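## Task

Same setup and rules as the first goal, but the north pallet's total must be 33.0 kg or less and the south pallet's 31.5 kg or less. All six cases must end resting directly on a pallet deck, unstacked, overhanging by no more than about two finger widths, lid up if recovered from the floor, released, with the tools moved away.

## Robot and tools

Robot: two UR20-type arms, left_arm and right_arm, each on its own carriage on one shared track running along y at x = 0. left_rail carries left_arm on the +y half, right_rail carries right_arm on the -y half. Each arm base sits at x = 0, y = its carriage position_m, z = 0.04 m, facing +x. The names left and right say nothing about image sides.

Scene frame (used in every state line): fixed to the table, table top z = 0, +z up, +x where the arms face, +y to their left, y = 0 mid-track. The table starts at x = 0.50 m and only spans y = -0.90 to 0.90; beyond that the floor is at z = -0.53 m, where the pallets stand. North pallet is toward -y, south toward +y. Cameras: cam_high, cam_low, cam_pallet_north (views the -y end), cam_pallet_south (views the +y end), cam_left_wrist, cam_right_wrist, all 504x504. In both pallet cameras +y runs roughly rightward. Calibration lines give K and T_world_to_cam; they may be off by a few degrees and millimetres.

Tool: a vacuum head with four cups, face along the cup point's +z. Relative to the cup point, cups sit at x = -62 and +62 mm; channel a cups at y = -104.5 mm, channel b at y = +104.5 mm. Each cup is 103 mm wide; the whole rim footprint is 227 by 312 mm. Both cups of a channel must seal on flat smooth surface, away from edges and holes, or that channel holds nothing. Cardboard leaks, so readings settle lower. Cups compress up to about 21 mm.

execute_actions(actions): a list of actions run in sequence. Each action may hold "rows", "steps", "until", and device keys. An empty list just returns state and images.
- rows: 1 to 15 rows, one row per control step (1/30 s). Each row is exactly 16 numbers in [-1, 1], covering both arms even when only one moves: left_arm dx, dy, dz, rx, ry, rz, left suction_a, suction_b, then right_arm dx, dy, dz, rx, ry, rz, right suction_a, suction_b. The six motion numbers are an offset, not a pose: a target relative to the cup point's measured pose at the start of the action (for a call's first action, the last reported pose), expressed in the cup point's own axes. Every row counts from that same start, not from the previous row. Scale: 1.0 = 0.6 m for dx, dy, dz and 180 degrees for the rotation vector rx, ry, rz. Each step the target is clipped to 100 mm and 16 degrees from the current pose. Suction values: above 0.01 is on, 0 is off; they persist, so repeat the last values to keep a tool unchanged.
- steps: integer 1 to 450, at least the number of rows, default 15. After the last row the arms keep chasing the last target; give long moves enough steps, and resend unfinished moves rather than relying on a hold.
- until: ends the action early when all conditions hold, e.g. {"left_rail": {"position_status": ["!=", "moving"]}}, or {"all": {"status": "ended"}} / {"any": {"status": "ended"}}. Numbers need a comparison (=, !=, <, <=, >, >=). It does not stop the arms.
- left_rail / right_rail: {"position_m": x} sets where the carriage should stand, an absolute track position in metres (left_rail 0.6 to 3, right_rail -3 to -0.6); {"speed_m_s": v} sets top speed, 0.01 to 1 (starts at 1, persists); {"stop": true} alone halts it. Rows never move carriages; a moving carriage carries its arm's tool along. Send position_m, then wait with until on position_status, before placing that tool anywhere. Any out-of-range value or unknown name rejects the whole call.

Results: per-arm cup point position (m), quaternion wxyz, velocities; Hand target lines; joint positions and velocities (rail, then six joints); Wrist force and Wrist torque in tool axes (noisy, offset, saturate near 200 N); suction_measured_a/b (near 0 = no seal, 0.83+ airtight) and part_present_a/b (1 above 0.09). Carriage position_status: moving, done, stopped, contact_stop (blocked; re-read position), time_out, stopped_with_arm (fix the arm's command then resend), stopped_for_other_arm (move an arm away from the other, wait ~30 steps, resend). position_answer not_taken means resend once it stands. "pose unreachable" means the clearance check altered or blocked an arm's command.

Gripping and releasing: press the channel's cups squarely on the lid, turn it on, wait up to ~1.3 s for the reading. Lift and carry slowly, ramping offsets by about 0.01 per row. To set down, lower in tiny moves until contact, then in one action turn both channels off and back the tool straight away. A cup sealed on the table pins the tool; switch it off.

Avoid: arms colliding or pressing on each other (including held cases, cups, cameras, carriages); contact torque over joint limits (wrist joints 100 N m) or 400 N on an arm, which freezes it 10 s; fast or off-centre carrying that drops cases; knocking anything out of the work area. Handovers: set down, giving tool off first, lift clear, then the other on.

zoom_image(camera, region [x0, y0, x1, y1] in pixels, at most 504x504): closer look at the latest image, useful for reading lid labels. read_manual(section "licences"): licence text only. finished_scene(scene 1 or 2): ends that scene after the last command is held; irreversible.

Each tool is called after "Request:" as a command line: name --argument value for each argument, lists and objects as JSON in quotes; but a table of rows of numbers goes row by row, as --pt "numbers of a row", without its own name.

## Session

Request:
execute_actions --actions '[]'

Scene clock: 0.00 s.
left_arm: end_effector_position=(+0.8500, +1.5944, +0.4405) suction_measured_a=0.00 part_present_a=0 suction_measured_b=0.00 part_present_b=0 end_effector_quat_wxyz=(+0.001, -0.000, +1.000, -0.001) end_effector_velocity=(-0.000, +0.000, +0.000) end_effector_angular_velocity=(+0.000, -0.000, +0.000) | right_arm: end_effector_position=(+0.8508, -1.5907, +0.4402) suction_measured_a=0.00 part_present_a=0 suction_measured_b=0.00 part_present_b=0 end_effector_quat_wxyz=(+0.000, -0.000, +1.000, +0.000) end_effector_velocity=(+0.000, -0.000, -0.000) end_effector_angular_velocity=(+0.000, +0.000, +0.000)
Joint positions: left_arm=[ 1.594 -0.238 -1.499  2.092 -2.166 -1.572  1.332] | right_arm=[-1.591 -0.238 -1.497  2.091 -2.164 -1.57   1.332]
Joint velocities: left_arm=[ 0.  0. -0. -0.  0.  0.  0.] | right_arm=[ 0. -0.  0.  0. -0.  0. -0.]
Wrist force (N, on the end effector, along its own x y z axes, offset not removed): no reading
Wrist torque (N m, same axes, about the end effector's origin, offset not removed): no reading
Hand target (left_arm): +0.850, +1.594, +0.441; +0.001, -0.000, +1.000, -0.001
Hand target (right_arm): +0.851, -1.591, +0.440; +0.000, -0.000, +1.000, +0.000
left_rail: position_m=1.594 position_m_goal=1.594 speed_m_s=1.00 position_status=done position_answer=taken refusals=0
right_rail: position_m=-1.591 position_m_goal=-1.591 speed_m_s=1.00 position_status=done position_answer=taken refusals=0
camera_calibration (this result's frames):
cam_left_wrist: T_world_to_cam=[[-0.0400633, -0.999046, -0.0174038, 1.6416], [-0.836669, 0.0240196, 0.547182, 0.449506], [-0.546242, 0.0364832, -0.836832, 0.86595], [0, 0, 0, 1]] pos_world=[0.914874, 1.59764, 0.507263]
cam_right_wrist: T_world_to_cam=[[-0.0384663, -0.998888, 0.0272755, -1.5713], [-0.842992, 0.0470951, 0.535861, 0.581029], [-0.536549, -0.00238046, -0.843866, 0.911348], [0, 0, 0, 1]] pos_world=[0.918343, -1.59475, 0.500563]

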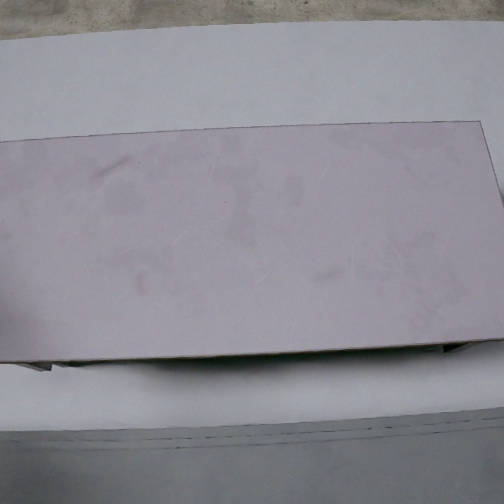

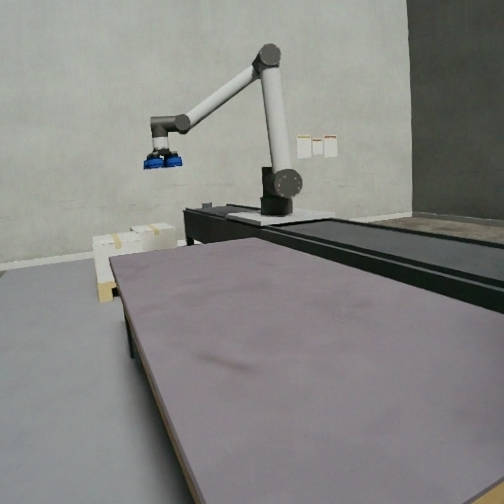

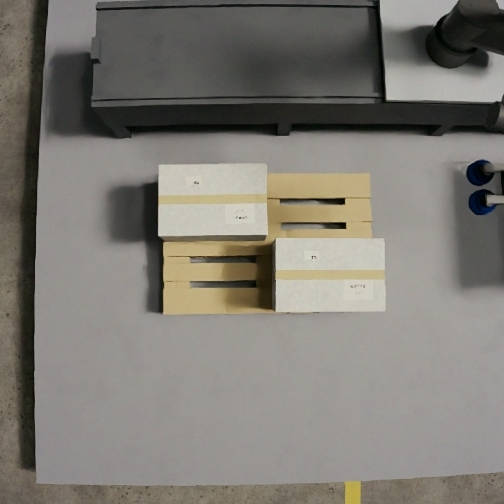

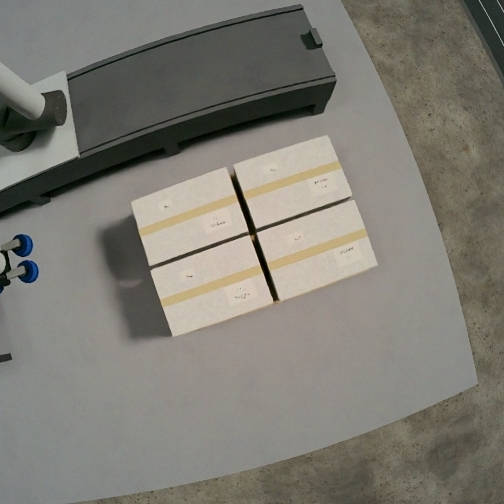

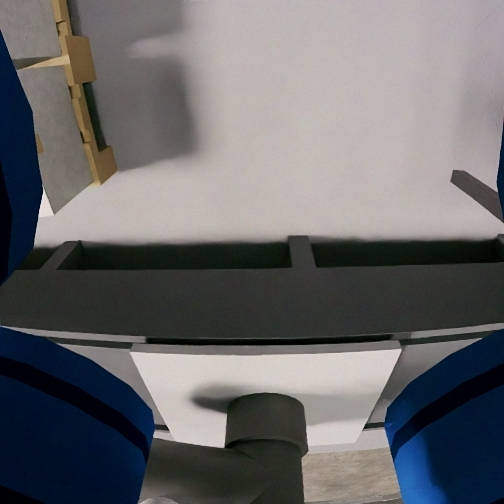

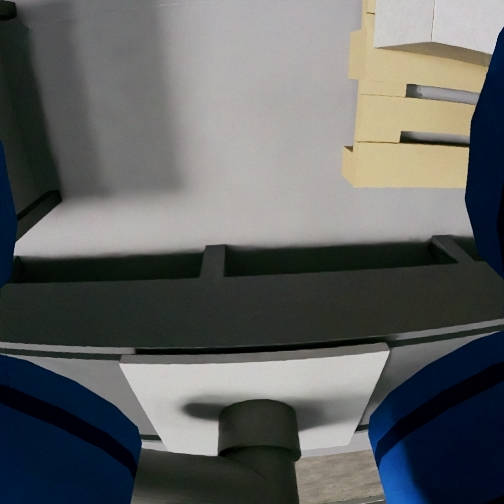

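Request:
execute_actions --actions '[{"left_rail":{"position_m":2.75},"right_rail":{"position_m":-2.5},"rows":[[-0.883,-0.3,0.4,0,0,0,0,0,-0.85,0.583,0.4,0,0,0,0,0]],"steps":150,"until":{"all":{"status":"ended"}}},{"steps":30}]'

Scene clock: 14.23 s.
left_arm: end_effector_position=(+1.3801, +2.5712, +0.2009) suction_measured_a=0.00 part_present_a=0 suction_measured_b=0.00 part_present_b=0 end_effector_quat_wxyz=(+0.001, -0.000, +1.000, -0.001) end_effector_velocity=(+0.000, +0.000, -0.000) end_effector_angular_velocity=(+0.000, +0.000, +0.000) | right_arm: end_effector_position=(+1.3604, -2.1495, +0.1999) suction_measured_a=0.00 part_present_a=0 suction_measured_b=0.00 part_present_b=0 end_effector_quat_wxyz=(-0.000, -0.000, +1.000, +0.000) end_effector_velocity=(+0.000, +0.000, -0.000) end_effector_angular_velocity=(-0.000, +0.000, +0.000)
Joint positions: left_arm=[ 2.75  -0.274 -0.789  1.368 -2.152 -1.572  1.296] | right_arm=[-2.5    0.108 -0.774  1.341 -2.137 -1.57   1.679]
Joint velocities: left_arm=[ 0.  0.  0. -0.  0. -0.  0.] | right_arm=[ 0.  0.  0. -0.  0. -0.  0.]
Wrist force (N, on the end effector, along its own x y z axes, offset not removed): left_arm=[-9.4 -5.3 -1.8] | right_arm=[-2.2 -3.5 0.1]
Wrist torque (N m, same axes, about the end effector's origin, offset not removed): left_arm=[-0.28 1.78 -0.23] | right_arm=[-0.08 0.68 0.29]
Hand target (left_arm): +1.380, +2.571, +0.201; +0.001, -0.000, +1.000, -0.001
Hand target (right_arm): +1.360, -2.149, +0.200; -0.000, -0.000, +1.000, +0.000
Off the commanded pose (left_arm): 0.001 m, 0 deg.
Off the commanded pose (right_arm): 0.001 m, 0 deg.
left_rail: position_m=2.750 position_m_goal=2.750 speed_m_s=1.00 position_status=done position_answer=taken refusals=0
right_rail: position_m=-2.500 position_m_goal=-2.500 speed_m_s=1.00 position_status=done position_answer=taken refusals=0
camera_calibration (this result's frames):
cam_left_wrist: T_world_to_cam=[[-0.0400685, -0.999046, -0.0173421, 2.6345], [-0.836646, 0.0240562, 0.547215, 1.00058], [-0.546276, 0.0364353, -0.836813, 0.919554], [0, 0, 0, 1]] pos_world=[1.44503, 2.57441, 0.267648]
cam_right_wrist: T_world_to_cam=[[-0.0384587, -0.998887, 0.0273199, -2.10335], [-0.842842, 0.0471131, 0.536095, 1.16554], [-0.536785, -0.00240888, -0.843715, 0.980858], [0, 0, 0, 1]] pos_world=[1.42799, -2.15355, 0.260185]

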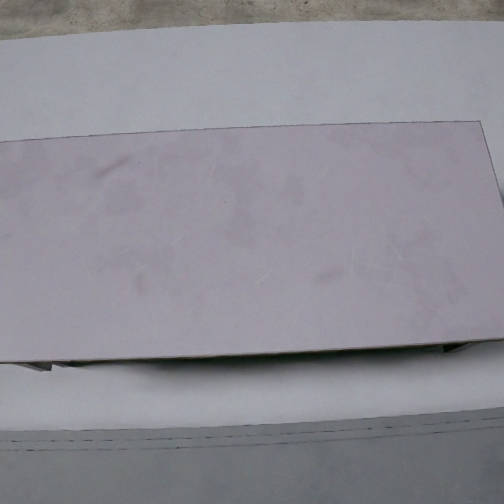

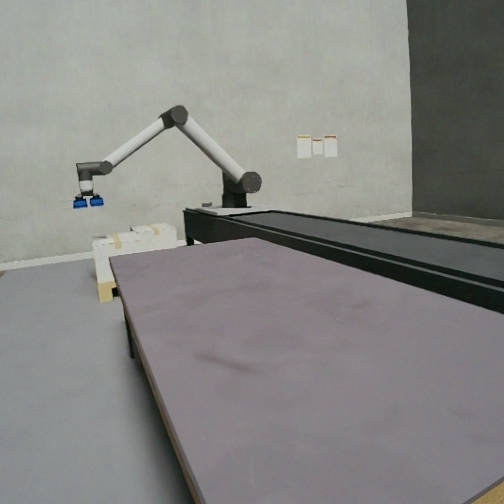

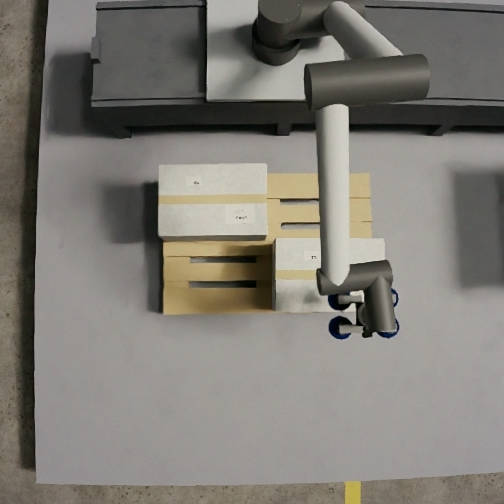

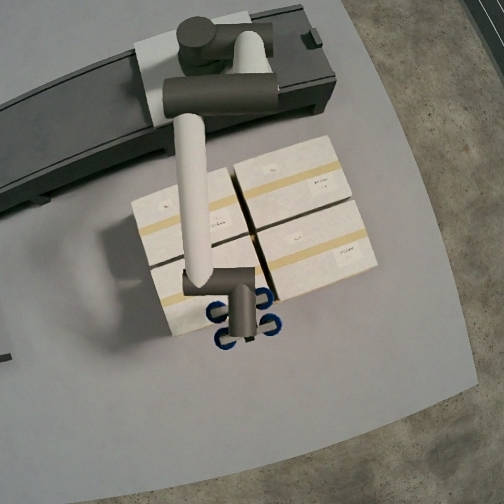

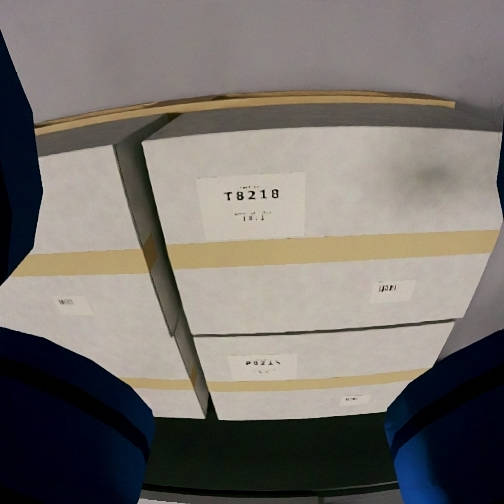

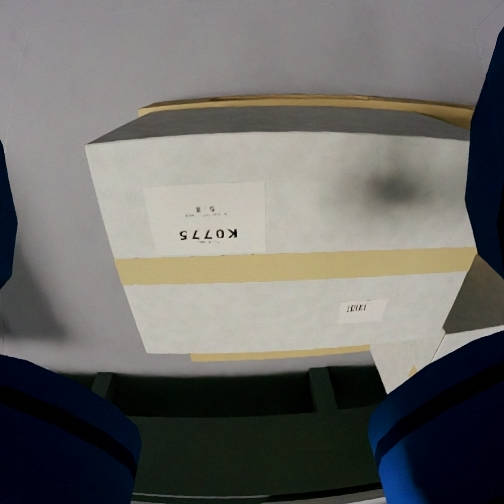

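Request:
zoom_image --camera "cam_left_wrist" --region '[195, 170, 315, 240]'

Request:
zoom_image --camera "cam_right_wrist" --region '[145, 180, 265, 250]'

Region (195, 170, 315, 240) of cam_left_wrist's 504x504 image, scaled by 4.200, with more detail than that image has; it fills the top 294 rows of this view, and the rest is white.

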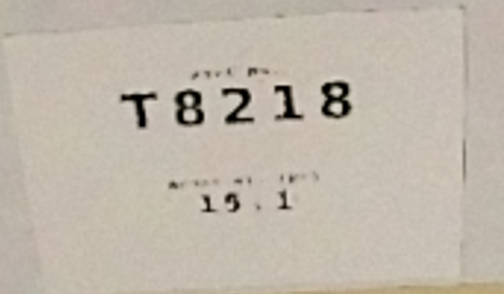

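Region (145, 180, 265, 250) of cam_right_wrist's 504x504 image, scaled by 4.200, with more detail than that image has; it fills the top 294 rows of this view, and the rest is white.

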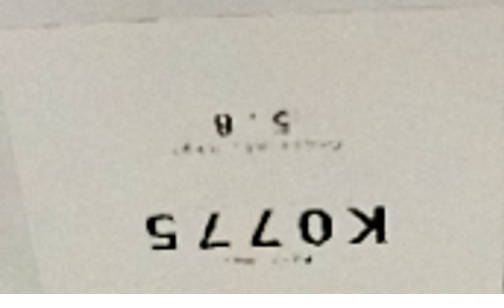

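Request:
execute_actions --actions '[{"rows":[[0.03,0.88,0,0,0,0,0,0,0.65,-0.98,0,0,0,0,0,0]],"steps":70}]'

Scene clock: 23.40 s.
left_arm: end_effector_position=(+1.3617, +3.0991, +0.2009) suction_measured_a=0.00 part_present_a=0 suction_measured_b=0.00 part_present_b=0 end_effector_quat_wxyz=(+0.001, -0.000, +1.000, -0.000) end_effector_velocity=(-0.000, +0.000, -0.000) end_effector_angular_velocity=(-0.000, +0.000, +0.000) | right_arm: end_effector_position=(+0.9709, -2.7377, +0.1999) suction_measured_a=0.00 part_present_a=0 suction_measured_b=0.00 part_present_b=0 end_effector_quat_wxyz=(+0.000, -0.000, +1.000, +0.000) end_effector_velocity=(-0.001, -0.001, +0.000) end_effector_angular_velocity=(+0.000, -0.000, +0.000)
Joint positions: left_arm=[ 2.75   0.108 -0.775  1.34  -2.138 -1.572  1.678] | right_arm=[-2.5   -0.443 -1.134  2.03  -2.467 -1.57   1.127]
Joint velocities: left_arm=[ 0.  0.  0. -0.  0. -0.  0.] | right_arm=[ 0.    -0.001 -0.     0.    -0.     0.    -0.001]
Wrist force (N, on the end effector, along its own x y z axes, offset not removed): left_arm=[-1.5 -1.8 -5.8] | right_arm=[2.9 3.9 -2.0]
Wrist torque (N m, same axes, about the end effector's origin, offset not removed): left_arm=[0.25 0.76 -0.22] | right_arm=[0.94 -0.08 0.24]
Hand target (left_arm): +1.362, +3.099, +0.201; +0.001, -0.000, +1.000, -0.000
Hand target (right_arm): +0.971, -2.738, +0.200; +0.000, -0.000, +1.000, +0.000
Off the commanded pose (left_arm): 0.001 m, 0 deg.
Off the commanded pose (right_arm): 0.001 m, 0 deg.
left_rail: position_m=2.750 position_m_goal=2.750 speed_m_s=1.00 position_status=done position_answer=taken refusals=0
right_rail: position_m=-2.500 position_m_goal=-2.500 speed_m_s=1.00 position_status=done position_answer=taken refusals=0
camera_calibration (this result's frames):
cam_left_wrist: T_world_to_cam=[[-0.0400635, -0.999034, -0.0180472, 3.16122], [-0.836869, 0.023681, 0.546891, 0.973958], [-0.545935, 0.0370135, -0.83701, 0.88802], [0, 0, 0, 1]] pos_world=[1.42653, 3.10224, 0.267684]
cam_right_wrist: T_world_to_cam=[[-0.0384643, -0.998887, 0.0272967, -2.7059], [-0.843082, 0.0471043, 0.535719, 0.865247], [-0.536408, -0.00240732, -0.843955, 0.770128], [0, 0, 0, 1]] pos_world=[1.0385, -2.74179, 0.260287]

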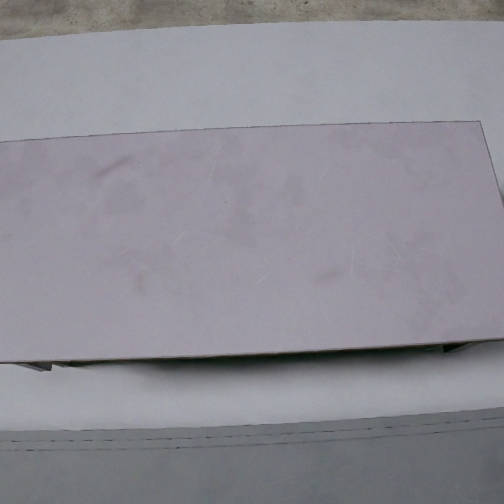

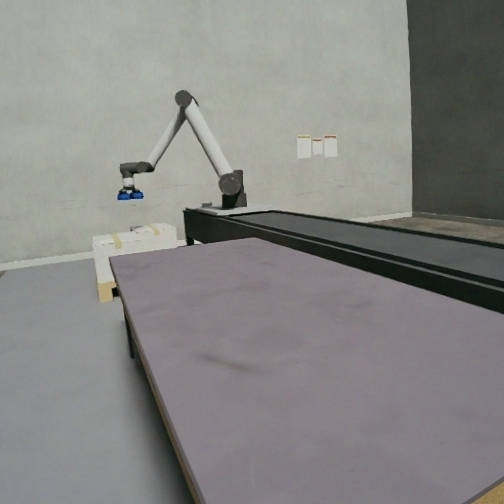

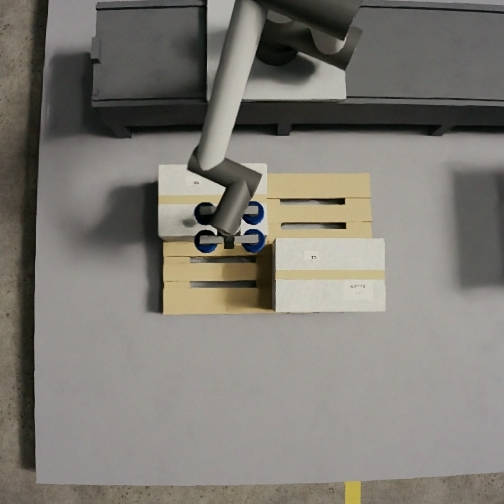

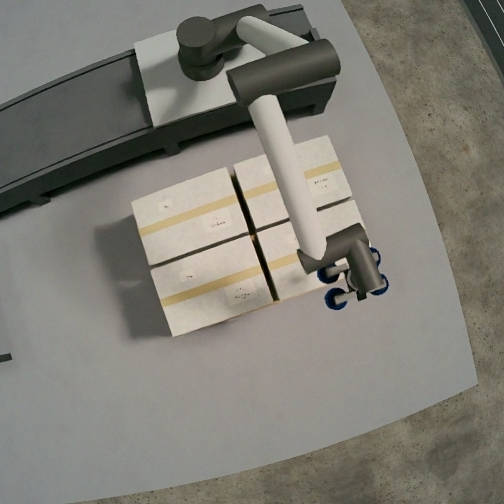

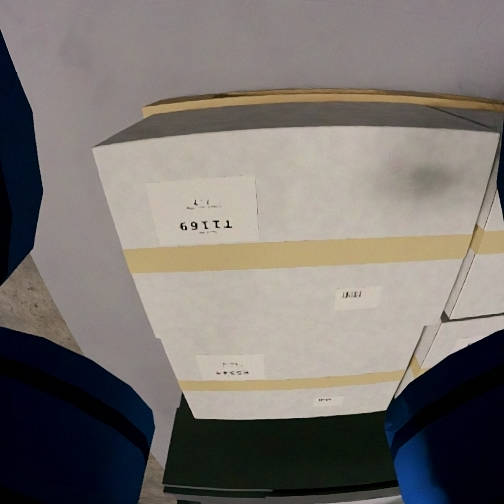

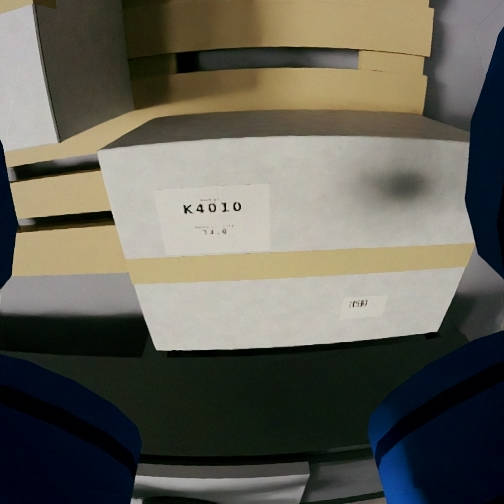

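Request:
zoom_image --camera "cam_left_wrist" --region '[145, 175, 265, 245]'

Request:
zoom_image --camera "cam_right_wrist" --region '[155, 185, 275, 255]'

Region (145, 175, 265, 245) of cam_left_wrist's 504x504 image, scaled by 4.200, with more detail than that image has; it fills the top 294 rows of this view, and the rest is white.

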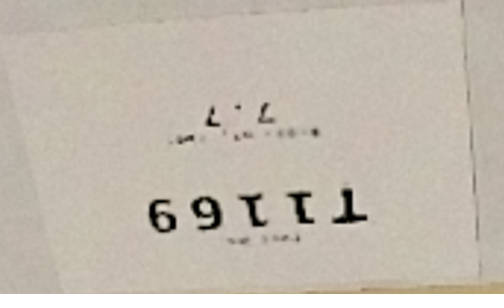

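Region (155, 185, 275, 255) of cam_right_wrist's 504x504 image, scaled by 4.200, with more detail than that image has; it fills the top 294 rows of this view, and the rest is white.

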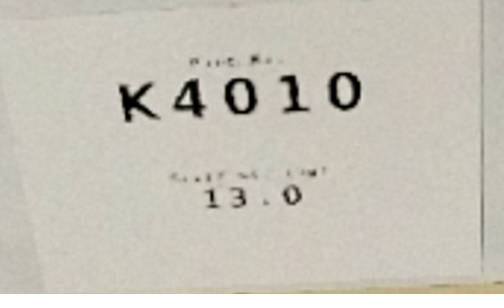

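Request:
execute_actions --actions '[{"rows":[[0.62,0,0,0,0,0,0,0,0,0,-0.4,0,0,0,0,0]],"steps":60}]'

Scene clock: 31.27 s.
left_arm: end_effector_position=(+0.9896, +3.0987, +0.2007) suction_measured_a=0.00 part_present_a=0 suction_measured_b=0.00 part_present_b=0 end_effector_quat_wxyz=(+0.001, -0.000, +1.000, -0.000) end_effector_velocity=(-0.000, +0.000, +0.000) end_effector_angular_velocity=(+0.000, -0.000, +0.000) | right_arm: end_effector_position=(+0.9709, -2.7377, +0.4401) suction_measured_a=0.00 part_present_a=0 suction_measured_b=0.00 part_present_b=0 end_effector_quat_wxyz=(+0.000, -0.000, +1.000, +0.000) end_effector_velocity=(-0.000, +0.000, +0.000) end_effector_angular_velocity=(-0.000, -0.000, +0.000)
Joint positions: left_arm=[ 2.75   0.146 -1.094  1.956 -2.435 -1.572  1.716] | right_arm=[-2.5   -0.443 -1.335  1.893 -2.129 -1.57   1.127]
Joint velocities: left_arm=[ 0.  0. -0.  0. -0.  0.  0.] | right_arm=[ 0.  0. -0.  0.  0.  0. -0.]
Wrist force (N, on the end effector, along its own x y z axes, offset not removed): left_arm=[-3.2 -1.4 -7.2] | right_arm=[1.5 -0.7 -3.2]
Wrist torque (N m, same axes, about the end effector's origin, offset not removed): left_arm=[0.22 0.87 -0.36] | right_arm=[0.45 0.02 0.18]
Hand target (left_arm): +0.990, +3.099, +0.201; +0.001, -0.000, +1.000, -0.000
Hand target (right_arm): +0.971, -2.738, +0.440; +0.000, -0.000, +1.000, +0.000
Off the commanded pose (left_arm): 0.001 m, 0 deg.
Off the commanded pose (right_arm): 0.000 m, 0 deg.
left_rail: position_m=2.750 position_m_goal=2.750 speed_m_s=1.00 position_status=done position_answer=taken refusals=0
right_rail: position_m=-2.500 position_m_goal=-2.500 speed_m_s=1.00 position_status=done position_answer=taken refusals=0
camera_calibration (this result's frames):
cam_left_wrist: T_world_to_cam=[[-0.0400642, -0.999033, -0.0181231, 3.14592], [-0.836877, 0.0236405, 0.546881, 0.662859], [-0.545923, 0.0370772, -0.837014, 0.684541], [0, 0, 0, 1]] pos_world=[1.05448, 3.10182, 0.267479]
cam_right_wrist: T_world_to_cam=[[-0.0384642, -0.998887, 0.027295, -2.71244], [-0.84308, 0.0471034, 0.535722, 0.736528], [-0.536412, -0.00240577, -0.843953, 0.97282], [0, 0, 0, 1]] pos_world=[1.03845, -2.74178, 0.500476]

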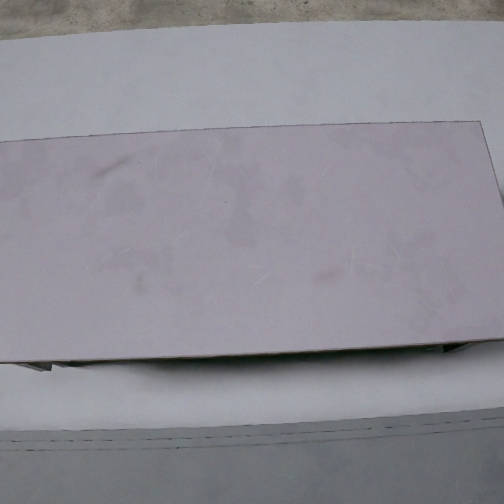

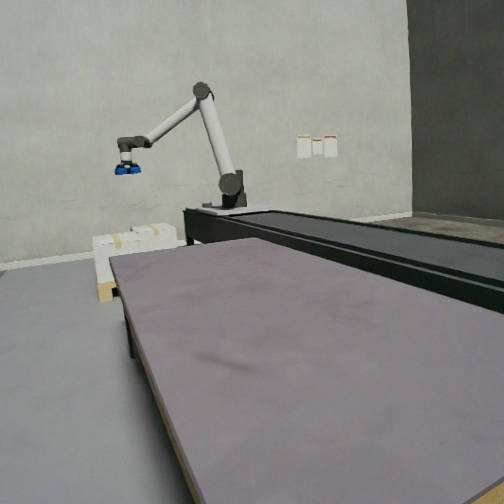

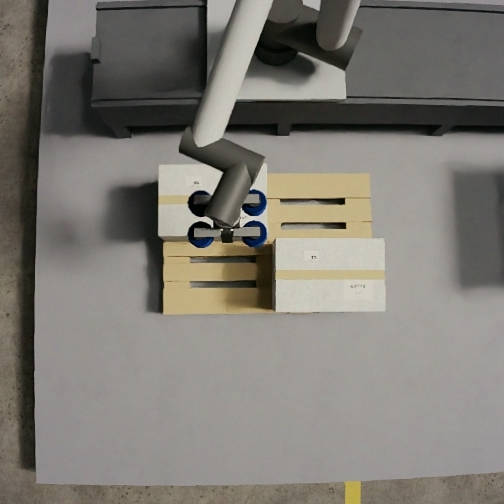

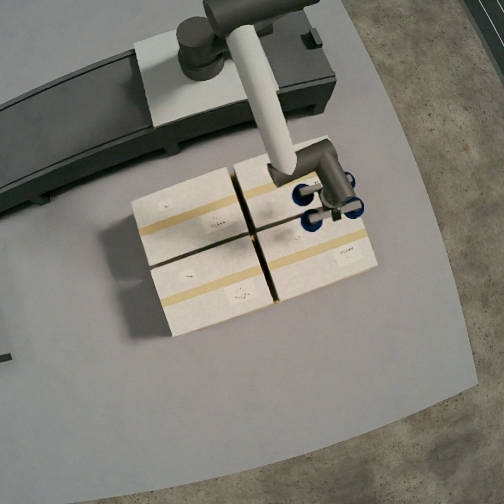

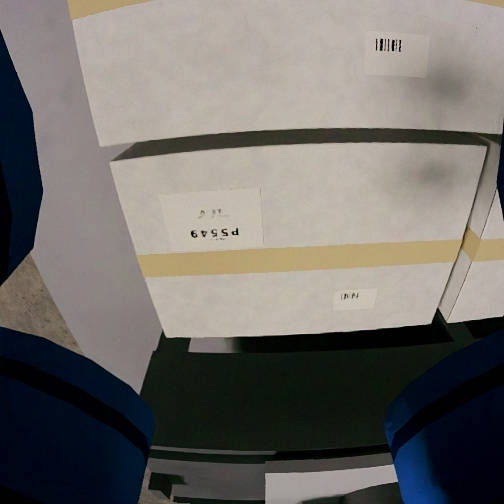

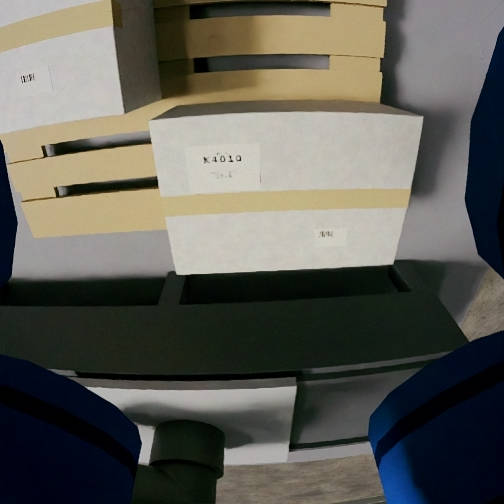

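Request:
zoom_image --camera "cam_left_wrist" --region '[155, 185, 265, 250]'

Region (155, 185, 265, 250) of cam_left_wrist's 504x504 image, scaled by 4.582, with more detail than that image has; it fills the top 298 rows of this view, and the rest is white.

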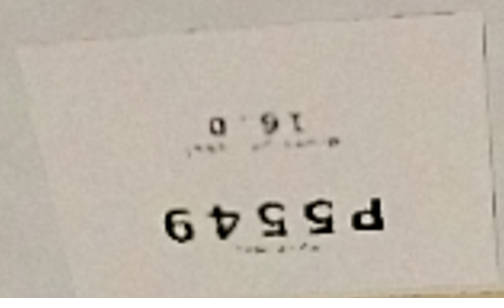

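Request:
execute_actions --actions '[{"rows":[[0,-0.88,0,0,0,0,0,0,0,0,0,0,0,0,0,0]],"steps":60}]'

Scene clock: 39.63 s.
left_arm: end_effector_position=(+0.9900, +2.5709, +0.2007) suction_measured_a=0.00 part_present_a=0 suction_measured_b=0.00 part_present_b=0 end_effector_quat_wxyz=(+0.001, -0.000, +1.000, -0.001) end_effector_velocity=(+0.000, -0.000, -0.000) end_effector_angular_velocity=(+0.000, +0.000, -0.000) | right_arm: end_effector_position=(+0.9709, -2.7377, +0.4401) suction_measured_a=0.00 part_present_a=0 suction_measured_b=0.00 part_present_b=0 end_effector_quat_wxyz=(+0.000, -0.000, +1.000, +0.000) end_effector_velocity=(-0.000, +0.000, +0.000) end_effector_angular_velocity=(-0.000, -0.000, +0.000)
Joint positions: left_arm=[ 2.75  -0.38  -1.129  2.021 -2.464 -1.572  1.19 ] | right_arm=[-2.5   -0.443 -1.335  1.893 -2.129 -1.57   1.127]
Joint velocities: left_arm=[ 0. -0.  0. -0.  0.  0. -0.] | right_arm=[ 0.  0. -0.  0. -0.  0. -0.]
Wrist force (N, on the end effector, along its own x y z axes, offset not removed): left_arm=[-4.3 -5.8 -2.4] | right_arm=[1.3 -4.5 1.8]
Wrist torque (N m, same axes, about the end effector's origin, offset not removed): left_arm=[-0.17 1.15 -0.42] | right_arm=[-0.25 0.10 0.33]
Hand target (left_arm): +0.990, +2.571, +0.201; +0.001, -0.000, +1.000, -0.001
Hand target (right_arm): +0.971, -2.738, +0.440; +0.000, -0.000, +1.000, +0.000
Off the commanded pose (left_arm): 0.000 m, 0 deg.
Off the commanded pose (right_arm): 0.000 m, 0 deg.
left_rail: position_m=2.750 position_m_goal=2.750 speed_m_s=1.00 position_status=done position_answer=taken refusals=0
right_rail: position_m=-2.500 position_m_goal=-2.500 speed_m_s=1.00 position_status=done position_answer=taken refusals=0
camera_calibration (this result's frames):
cam_left_wrist: T_world_to_cam=[[-0.040067, -0.99905, -0.0171635, 2.61848], [-0.836566, 0.0241475, 0.547334, 0.673988], [-0.546399, 0.0362884, -0.836738, 0.706786], [0, 0, 0, 1]] pos_world=[1.05494, 2.57407, 0.267441]
cam_right_wrist: T_world_to_cam=[[-0.0384645, -0.998887, 0.027297, -2.71245], [-0.843082, 0.0471046, 0.535718, 0.736532], [-0.536408, -0.00240743, -0.843955, 0.972817], [0, 0, 0, 1]] pos_world=[1.03845, -2.74178, 0.500482]

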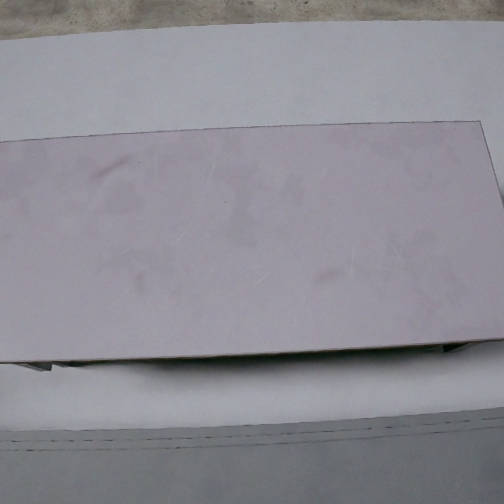

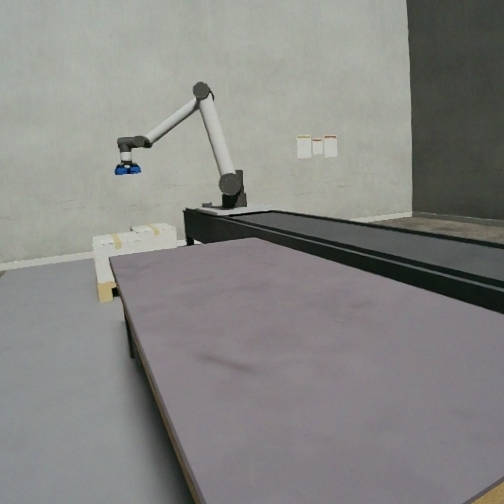

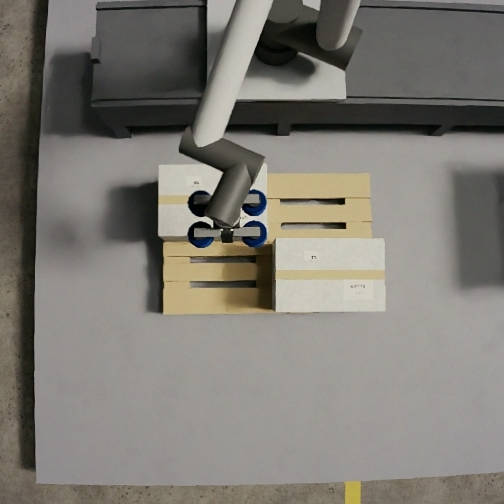

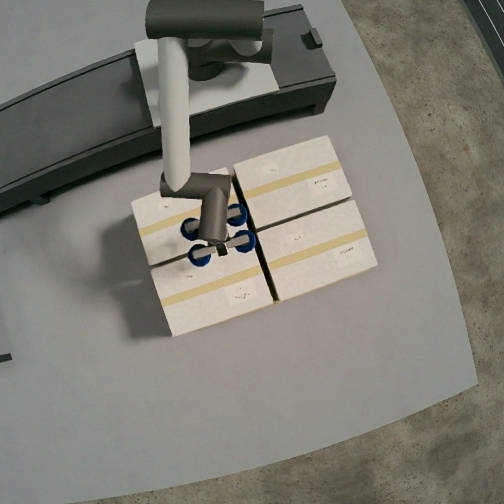

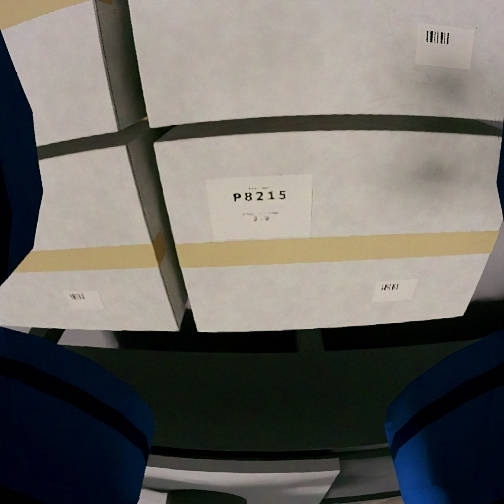

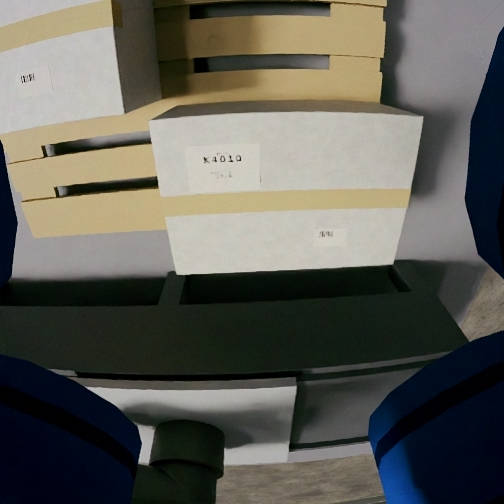

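Request:
zoom_image --camera "cam_left_wrist" --region '[205, 175, 315, 240]'

Region (205, 175, 315, 240) of cam_left_wrist's 504x504 image, scaled by 4.582, with more detail than that image has; it fills the top 298 rows of this view, and the rest is white.

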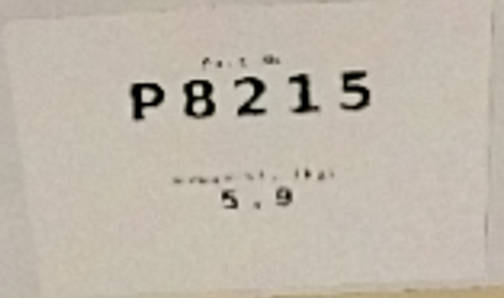

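Request:
execute_actions --actions '[{"right_rail":{"position_m":-0.7},"rows":[[0.338,-0.157,0.433,0,0,0,0,0,0,0,0,0,0,0,0,0]],"steps":60},{"rows":[[0,0,0.02,0,0,0,1,1,0,0,0,0,0,0,0,0],[0,0,0.04,0,0,0,1,1,0,0,0,0,0,0,0,0],[0,0,0.055,0,0,0,1,1,0,0,0,0,0,0,0,0],[0,0,0.068,0,0,0,1,1,0,0,0,0,0,0,0,0],[0,0,0.078,0,0,0,1,1,0,0,0,0,0,0,0,0],[0,0,0.087,0,0,0,1,1,0,0,0,0,0,0,0,0]],"steps":50}]'

Scene clock: 59.93 s.
left_arm: end_effector_position=(+0.7874, +2.4763, -0.1112) suction_measured_a=0.00 part_present_a=0 suction_measured_b=0.00 part_present_b=0 end_effector_quat_wxyz=(+0.001, -0.000, +1.000, -0.001) end_effector_velocity=(+0.000, +0.000, -0.000) end_effector_angular_velocity=(+0.000, +0.000, +0.000) | right_arm: end_effector_position=(+0.9709, -0.9376, +0.4402) suction_measured_a=0.00 part_present_a=0 suction_measured_b=0.00 part_present_b=0 end_effector_quat_wxyz=(+0.000, -0.000, +1.000, +0.000) end_effector_velocity=(-0.000, +0.000, +0.000) end_effector_angular_velocity=(-0.000, -0.000, +0.000)
Joint positions: left_arm=[ 2.75  -0.578 -0.814  2.306 -3.064 -1.572  0.992] | right_arm=[-0.7   -0.443 -1.335  1.893 -2.129 -1.57   1.127]
Joint velocities: left_arm=[ 0.  0.  0. -0. -0. -0.  0.] | right_arm=[ 0.  0. -0.  0. -0.  0. -0.]
Wrist force (N, on the end effector, along its own x y z axes, offset not removed): left_arm=[-4.7 -4.5 -4.8] | right_arm=[-2.4 1.0 -2.0]
Wrist torque (N m, same axes, about the end effector's origin, offset not removed): left_arm=[-0.23 1.28 -0.35] | right_arm=[0.56 0.64 0.22]
Hand target (left_arm): +0.787, +2.476, -0.111; +0.001, -0.000, +1.000, -0.001
Hand target (right_arm): +0.971, -0.938, +0.440; +0.000, -0.000, +1.000, +0.000
Off the commanded pose (left_arm): 0.000 m, 0 deg.
Off the commanded pose (right_arm): 0.000 m, 0 deg.
left_rail: position_m=2.750 position_m_goal=2.750 speed_m_s=1.00 position_status=done position_answer=taken refusals=0
right_rail: position_m=-0.700 position_m_goal=-0.700 speed_m_s=1.00 position_status=done position_answer=taken refusals=0
camera_calibration (this result's frames):
cam_left_wrist: T_world_to_cam=[[-0.0400828, -0.999054, -0.0168937, 2.51064], [-0.836391, 0.024297, 0.547595, 0.677022], [-0.546666, 0.0360789, -0.836573, 0.339235], [0, 0, 0, 1]] pos_world=[0.852337, 2.47957, -0.0445248]
cam_right_wrist: T_world_to_cam=[[-0.0383845, -0.998891, 0.0272762, -0.914422], [-0.843098, 0.0470259, 0.5357, 0.651676], [-0.536389, -0.00243389, -0.843967, 0.977126], [0, 0, 0, 1]] pos_world=[1.03845, -0.941675, 0.500501]

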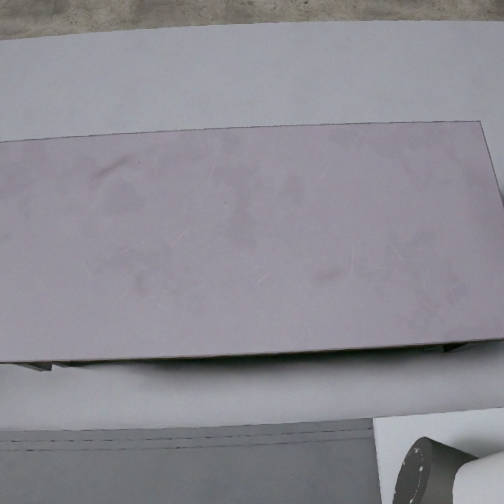

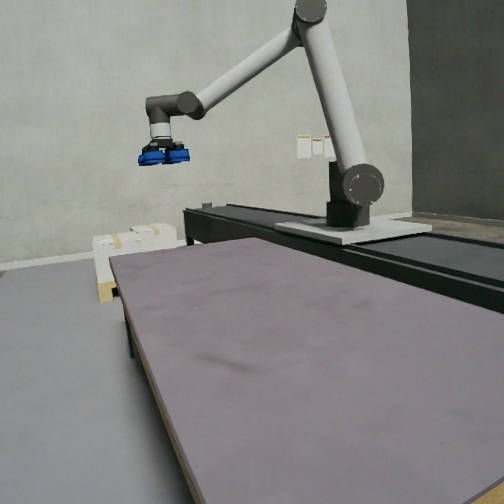

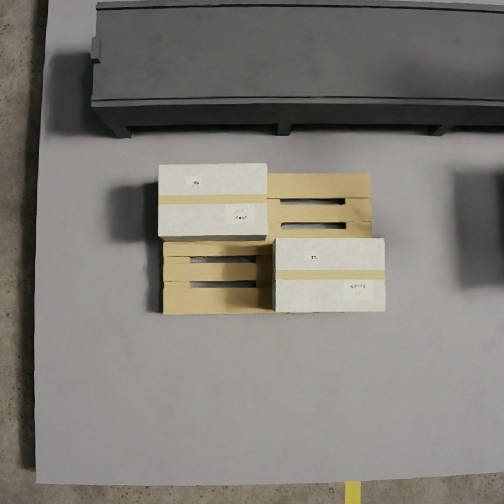

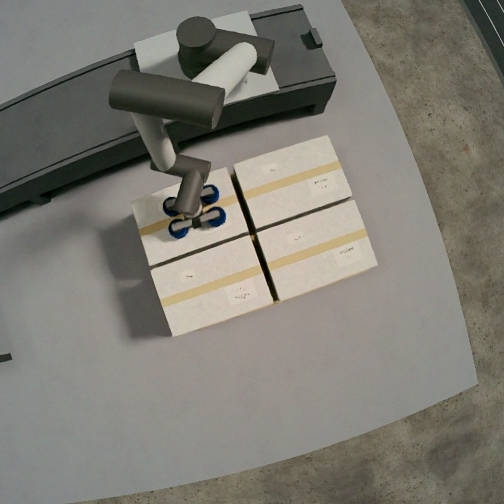

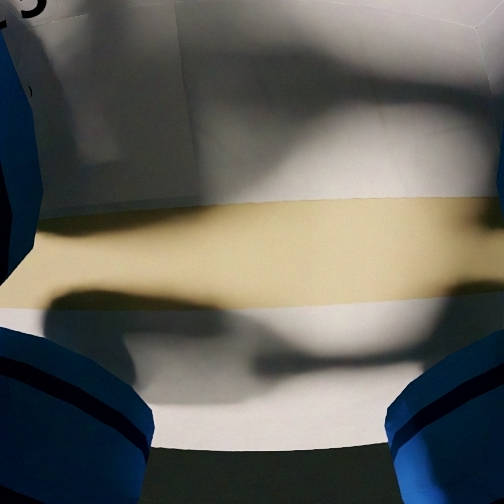

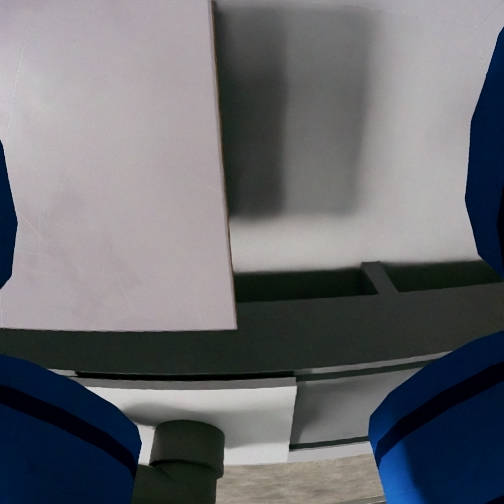

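Not yet. Down 2 cm more, slowly.

Request:
execute_actions --actions '[{"rows":[[0,0,0.008,0,0,0,1,1,0,0,0,0,0,0,0,0],[0,0,0.016,0,0,0,1,1,0,0,0,0,0,0,0,0],[0,0,0.024,0,0,0,1,1,0,0,0,0,0,0,0,0],[0,0,0.032,0,0,0,1,1,0,0,0,0,0,0,0,0]],"steps":45}]'

Scene clock: 64.23 s.
left_arm: end_effector_position=(+0.7874, +2.4763, -0.1304) suction_measured_a=0.00 part_present_a=0 suction_measured_b=0.00 part_present_b=0 end_effector_quat_wxyz=(+0.001, -0.000, +1.000, -0.001) end_effector_velocity=(-0.000, +0.000, -0.000) end_effector_angular_velocity=(+0.000, +0.000, -0.000) | right_arm: end_effector_position=(+0.9709, -0.9376, +0.4402) suction_measured_a=0.00 part_present_a=0 suction_measured_b=0.00 part_present_b=0 end_effector_quat_wxyz=(+0.000, -0.000, +1.000, +0.000) end_effector_velocity=(+0.000, -0.000, -0.000) end_effector_angular_velocity=(+0.000, +0.000, -0.000)
Joint positions: left_arm=[ 2.75  -0.578 -0.784  2.302 -3.09  -1.572  0.992] | right_arm=[-0.7   -0.443 -1.335  1.893 -2.129 -1.57   1.127]
Joint velocities: left_arm=[ 0. -0.  0. -0. -0.  0.  0.] | right_arm=[ 0. -0.  0. -0.  0. -0.  0.]
Wrist force (N, on the end effector, along its own x y z axes, offset not removed): left_arm=[-7.1 -2.5 -3.5] | right_arm=[8.4 -1.3 -0.4]
Wrist torque (N m, same axes, about the end effector's origin, offset not removed): left_arm=[0.01 1.48 -0.63] | right_arm=[0.24 -0.73 0.19]
Hand target (left_arm): +0.787, +2.476, -0.130; +0.001, -0.000, +1.000, -0.001
Hand target (right_arm): +0.971, -0.938, +0.440; +0.000, -0.000, +1.000, +0.000
Off the commanded pose (left_arm): 0.000 m, 0 deg.
Off the commanded pose (right_arm): 0.000 m, 0 deg.
left_rail: position_m=2.750 position_m_goal=2.750 speed_m_s=1.00 position_status=done position_answer=taken refusals=0
right_rail: position_m=-0.700 position_m_goal=-0.700 speed_m_s=1.00 position_status=done position_answer=taken refusals=0
camera_calibration (this result's frames):
cam_left_wrist: T_world_to_cam=[[-0.0400689, -0.999054, -0.0168926, 2.51031], [-0.836392, 0.0242861, 0.547593, 0.687572], [-0.546665, 0.0360703, -0.836574, 0.32321], [0, 0, 0, 1]] pos_world=[0.852353, 2.47958, -0.0637148]
cam_right_wrist: T_world_to_cam=[[-0.0383846, -0.998891, 0.0272762, -0.914422], [-0.843098, 0.047026, 0.535701, 0.651676], [-0.536389, -0.00243385, -0.843967, 0.977126], [0, 0, 0, 1]] pos_world=[1.03845, -0.941675, 0.500501]

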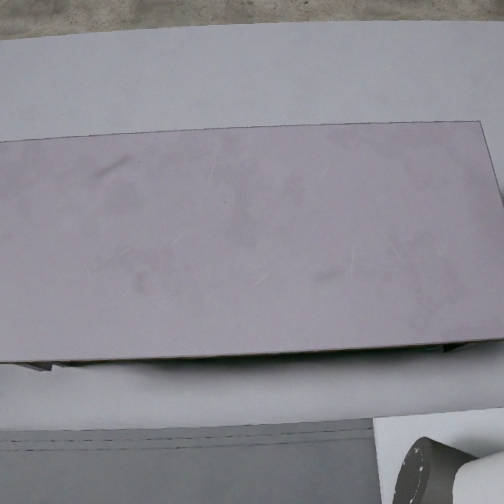

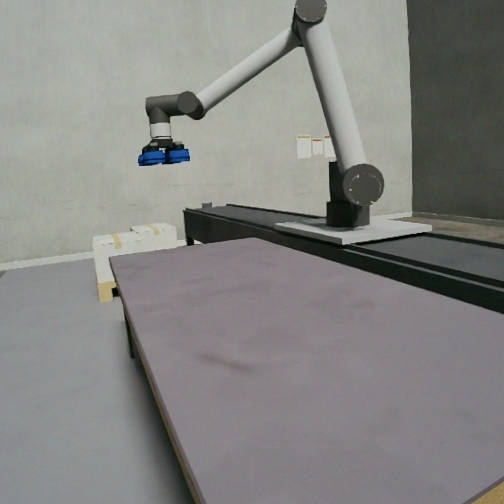

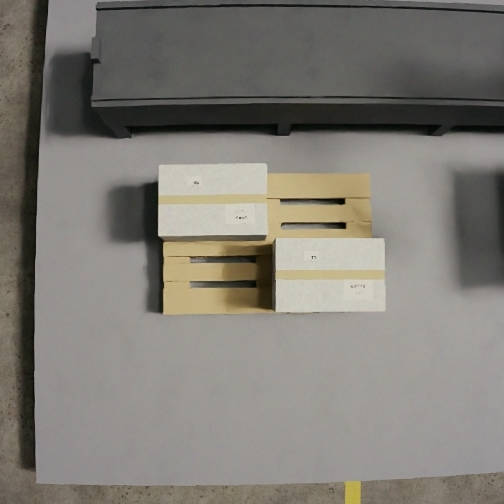

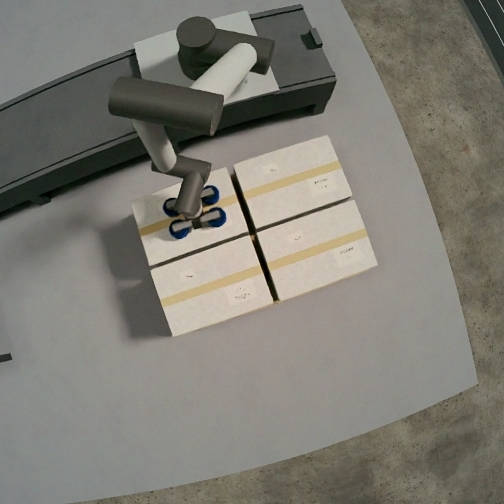

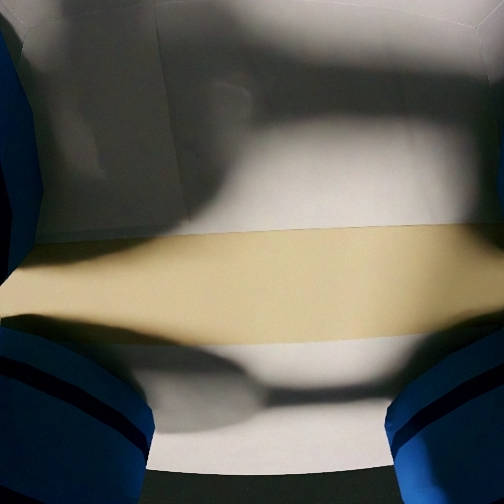

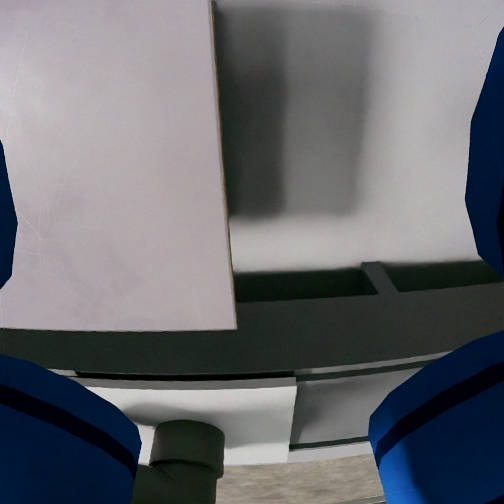

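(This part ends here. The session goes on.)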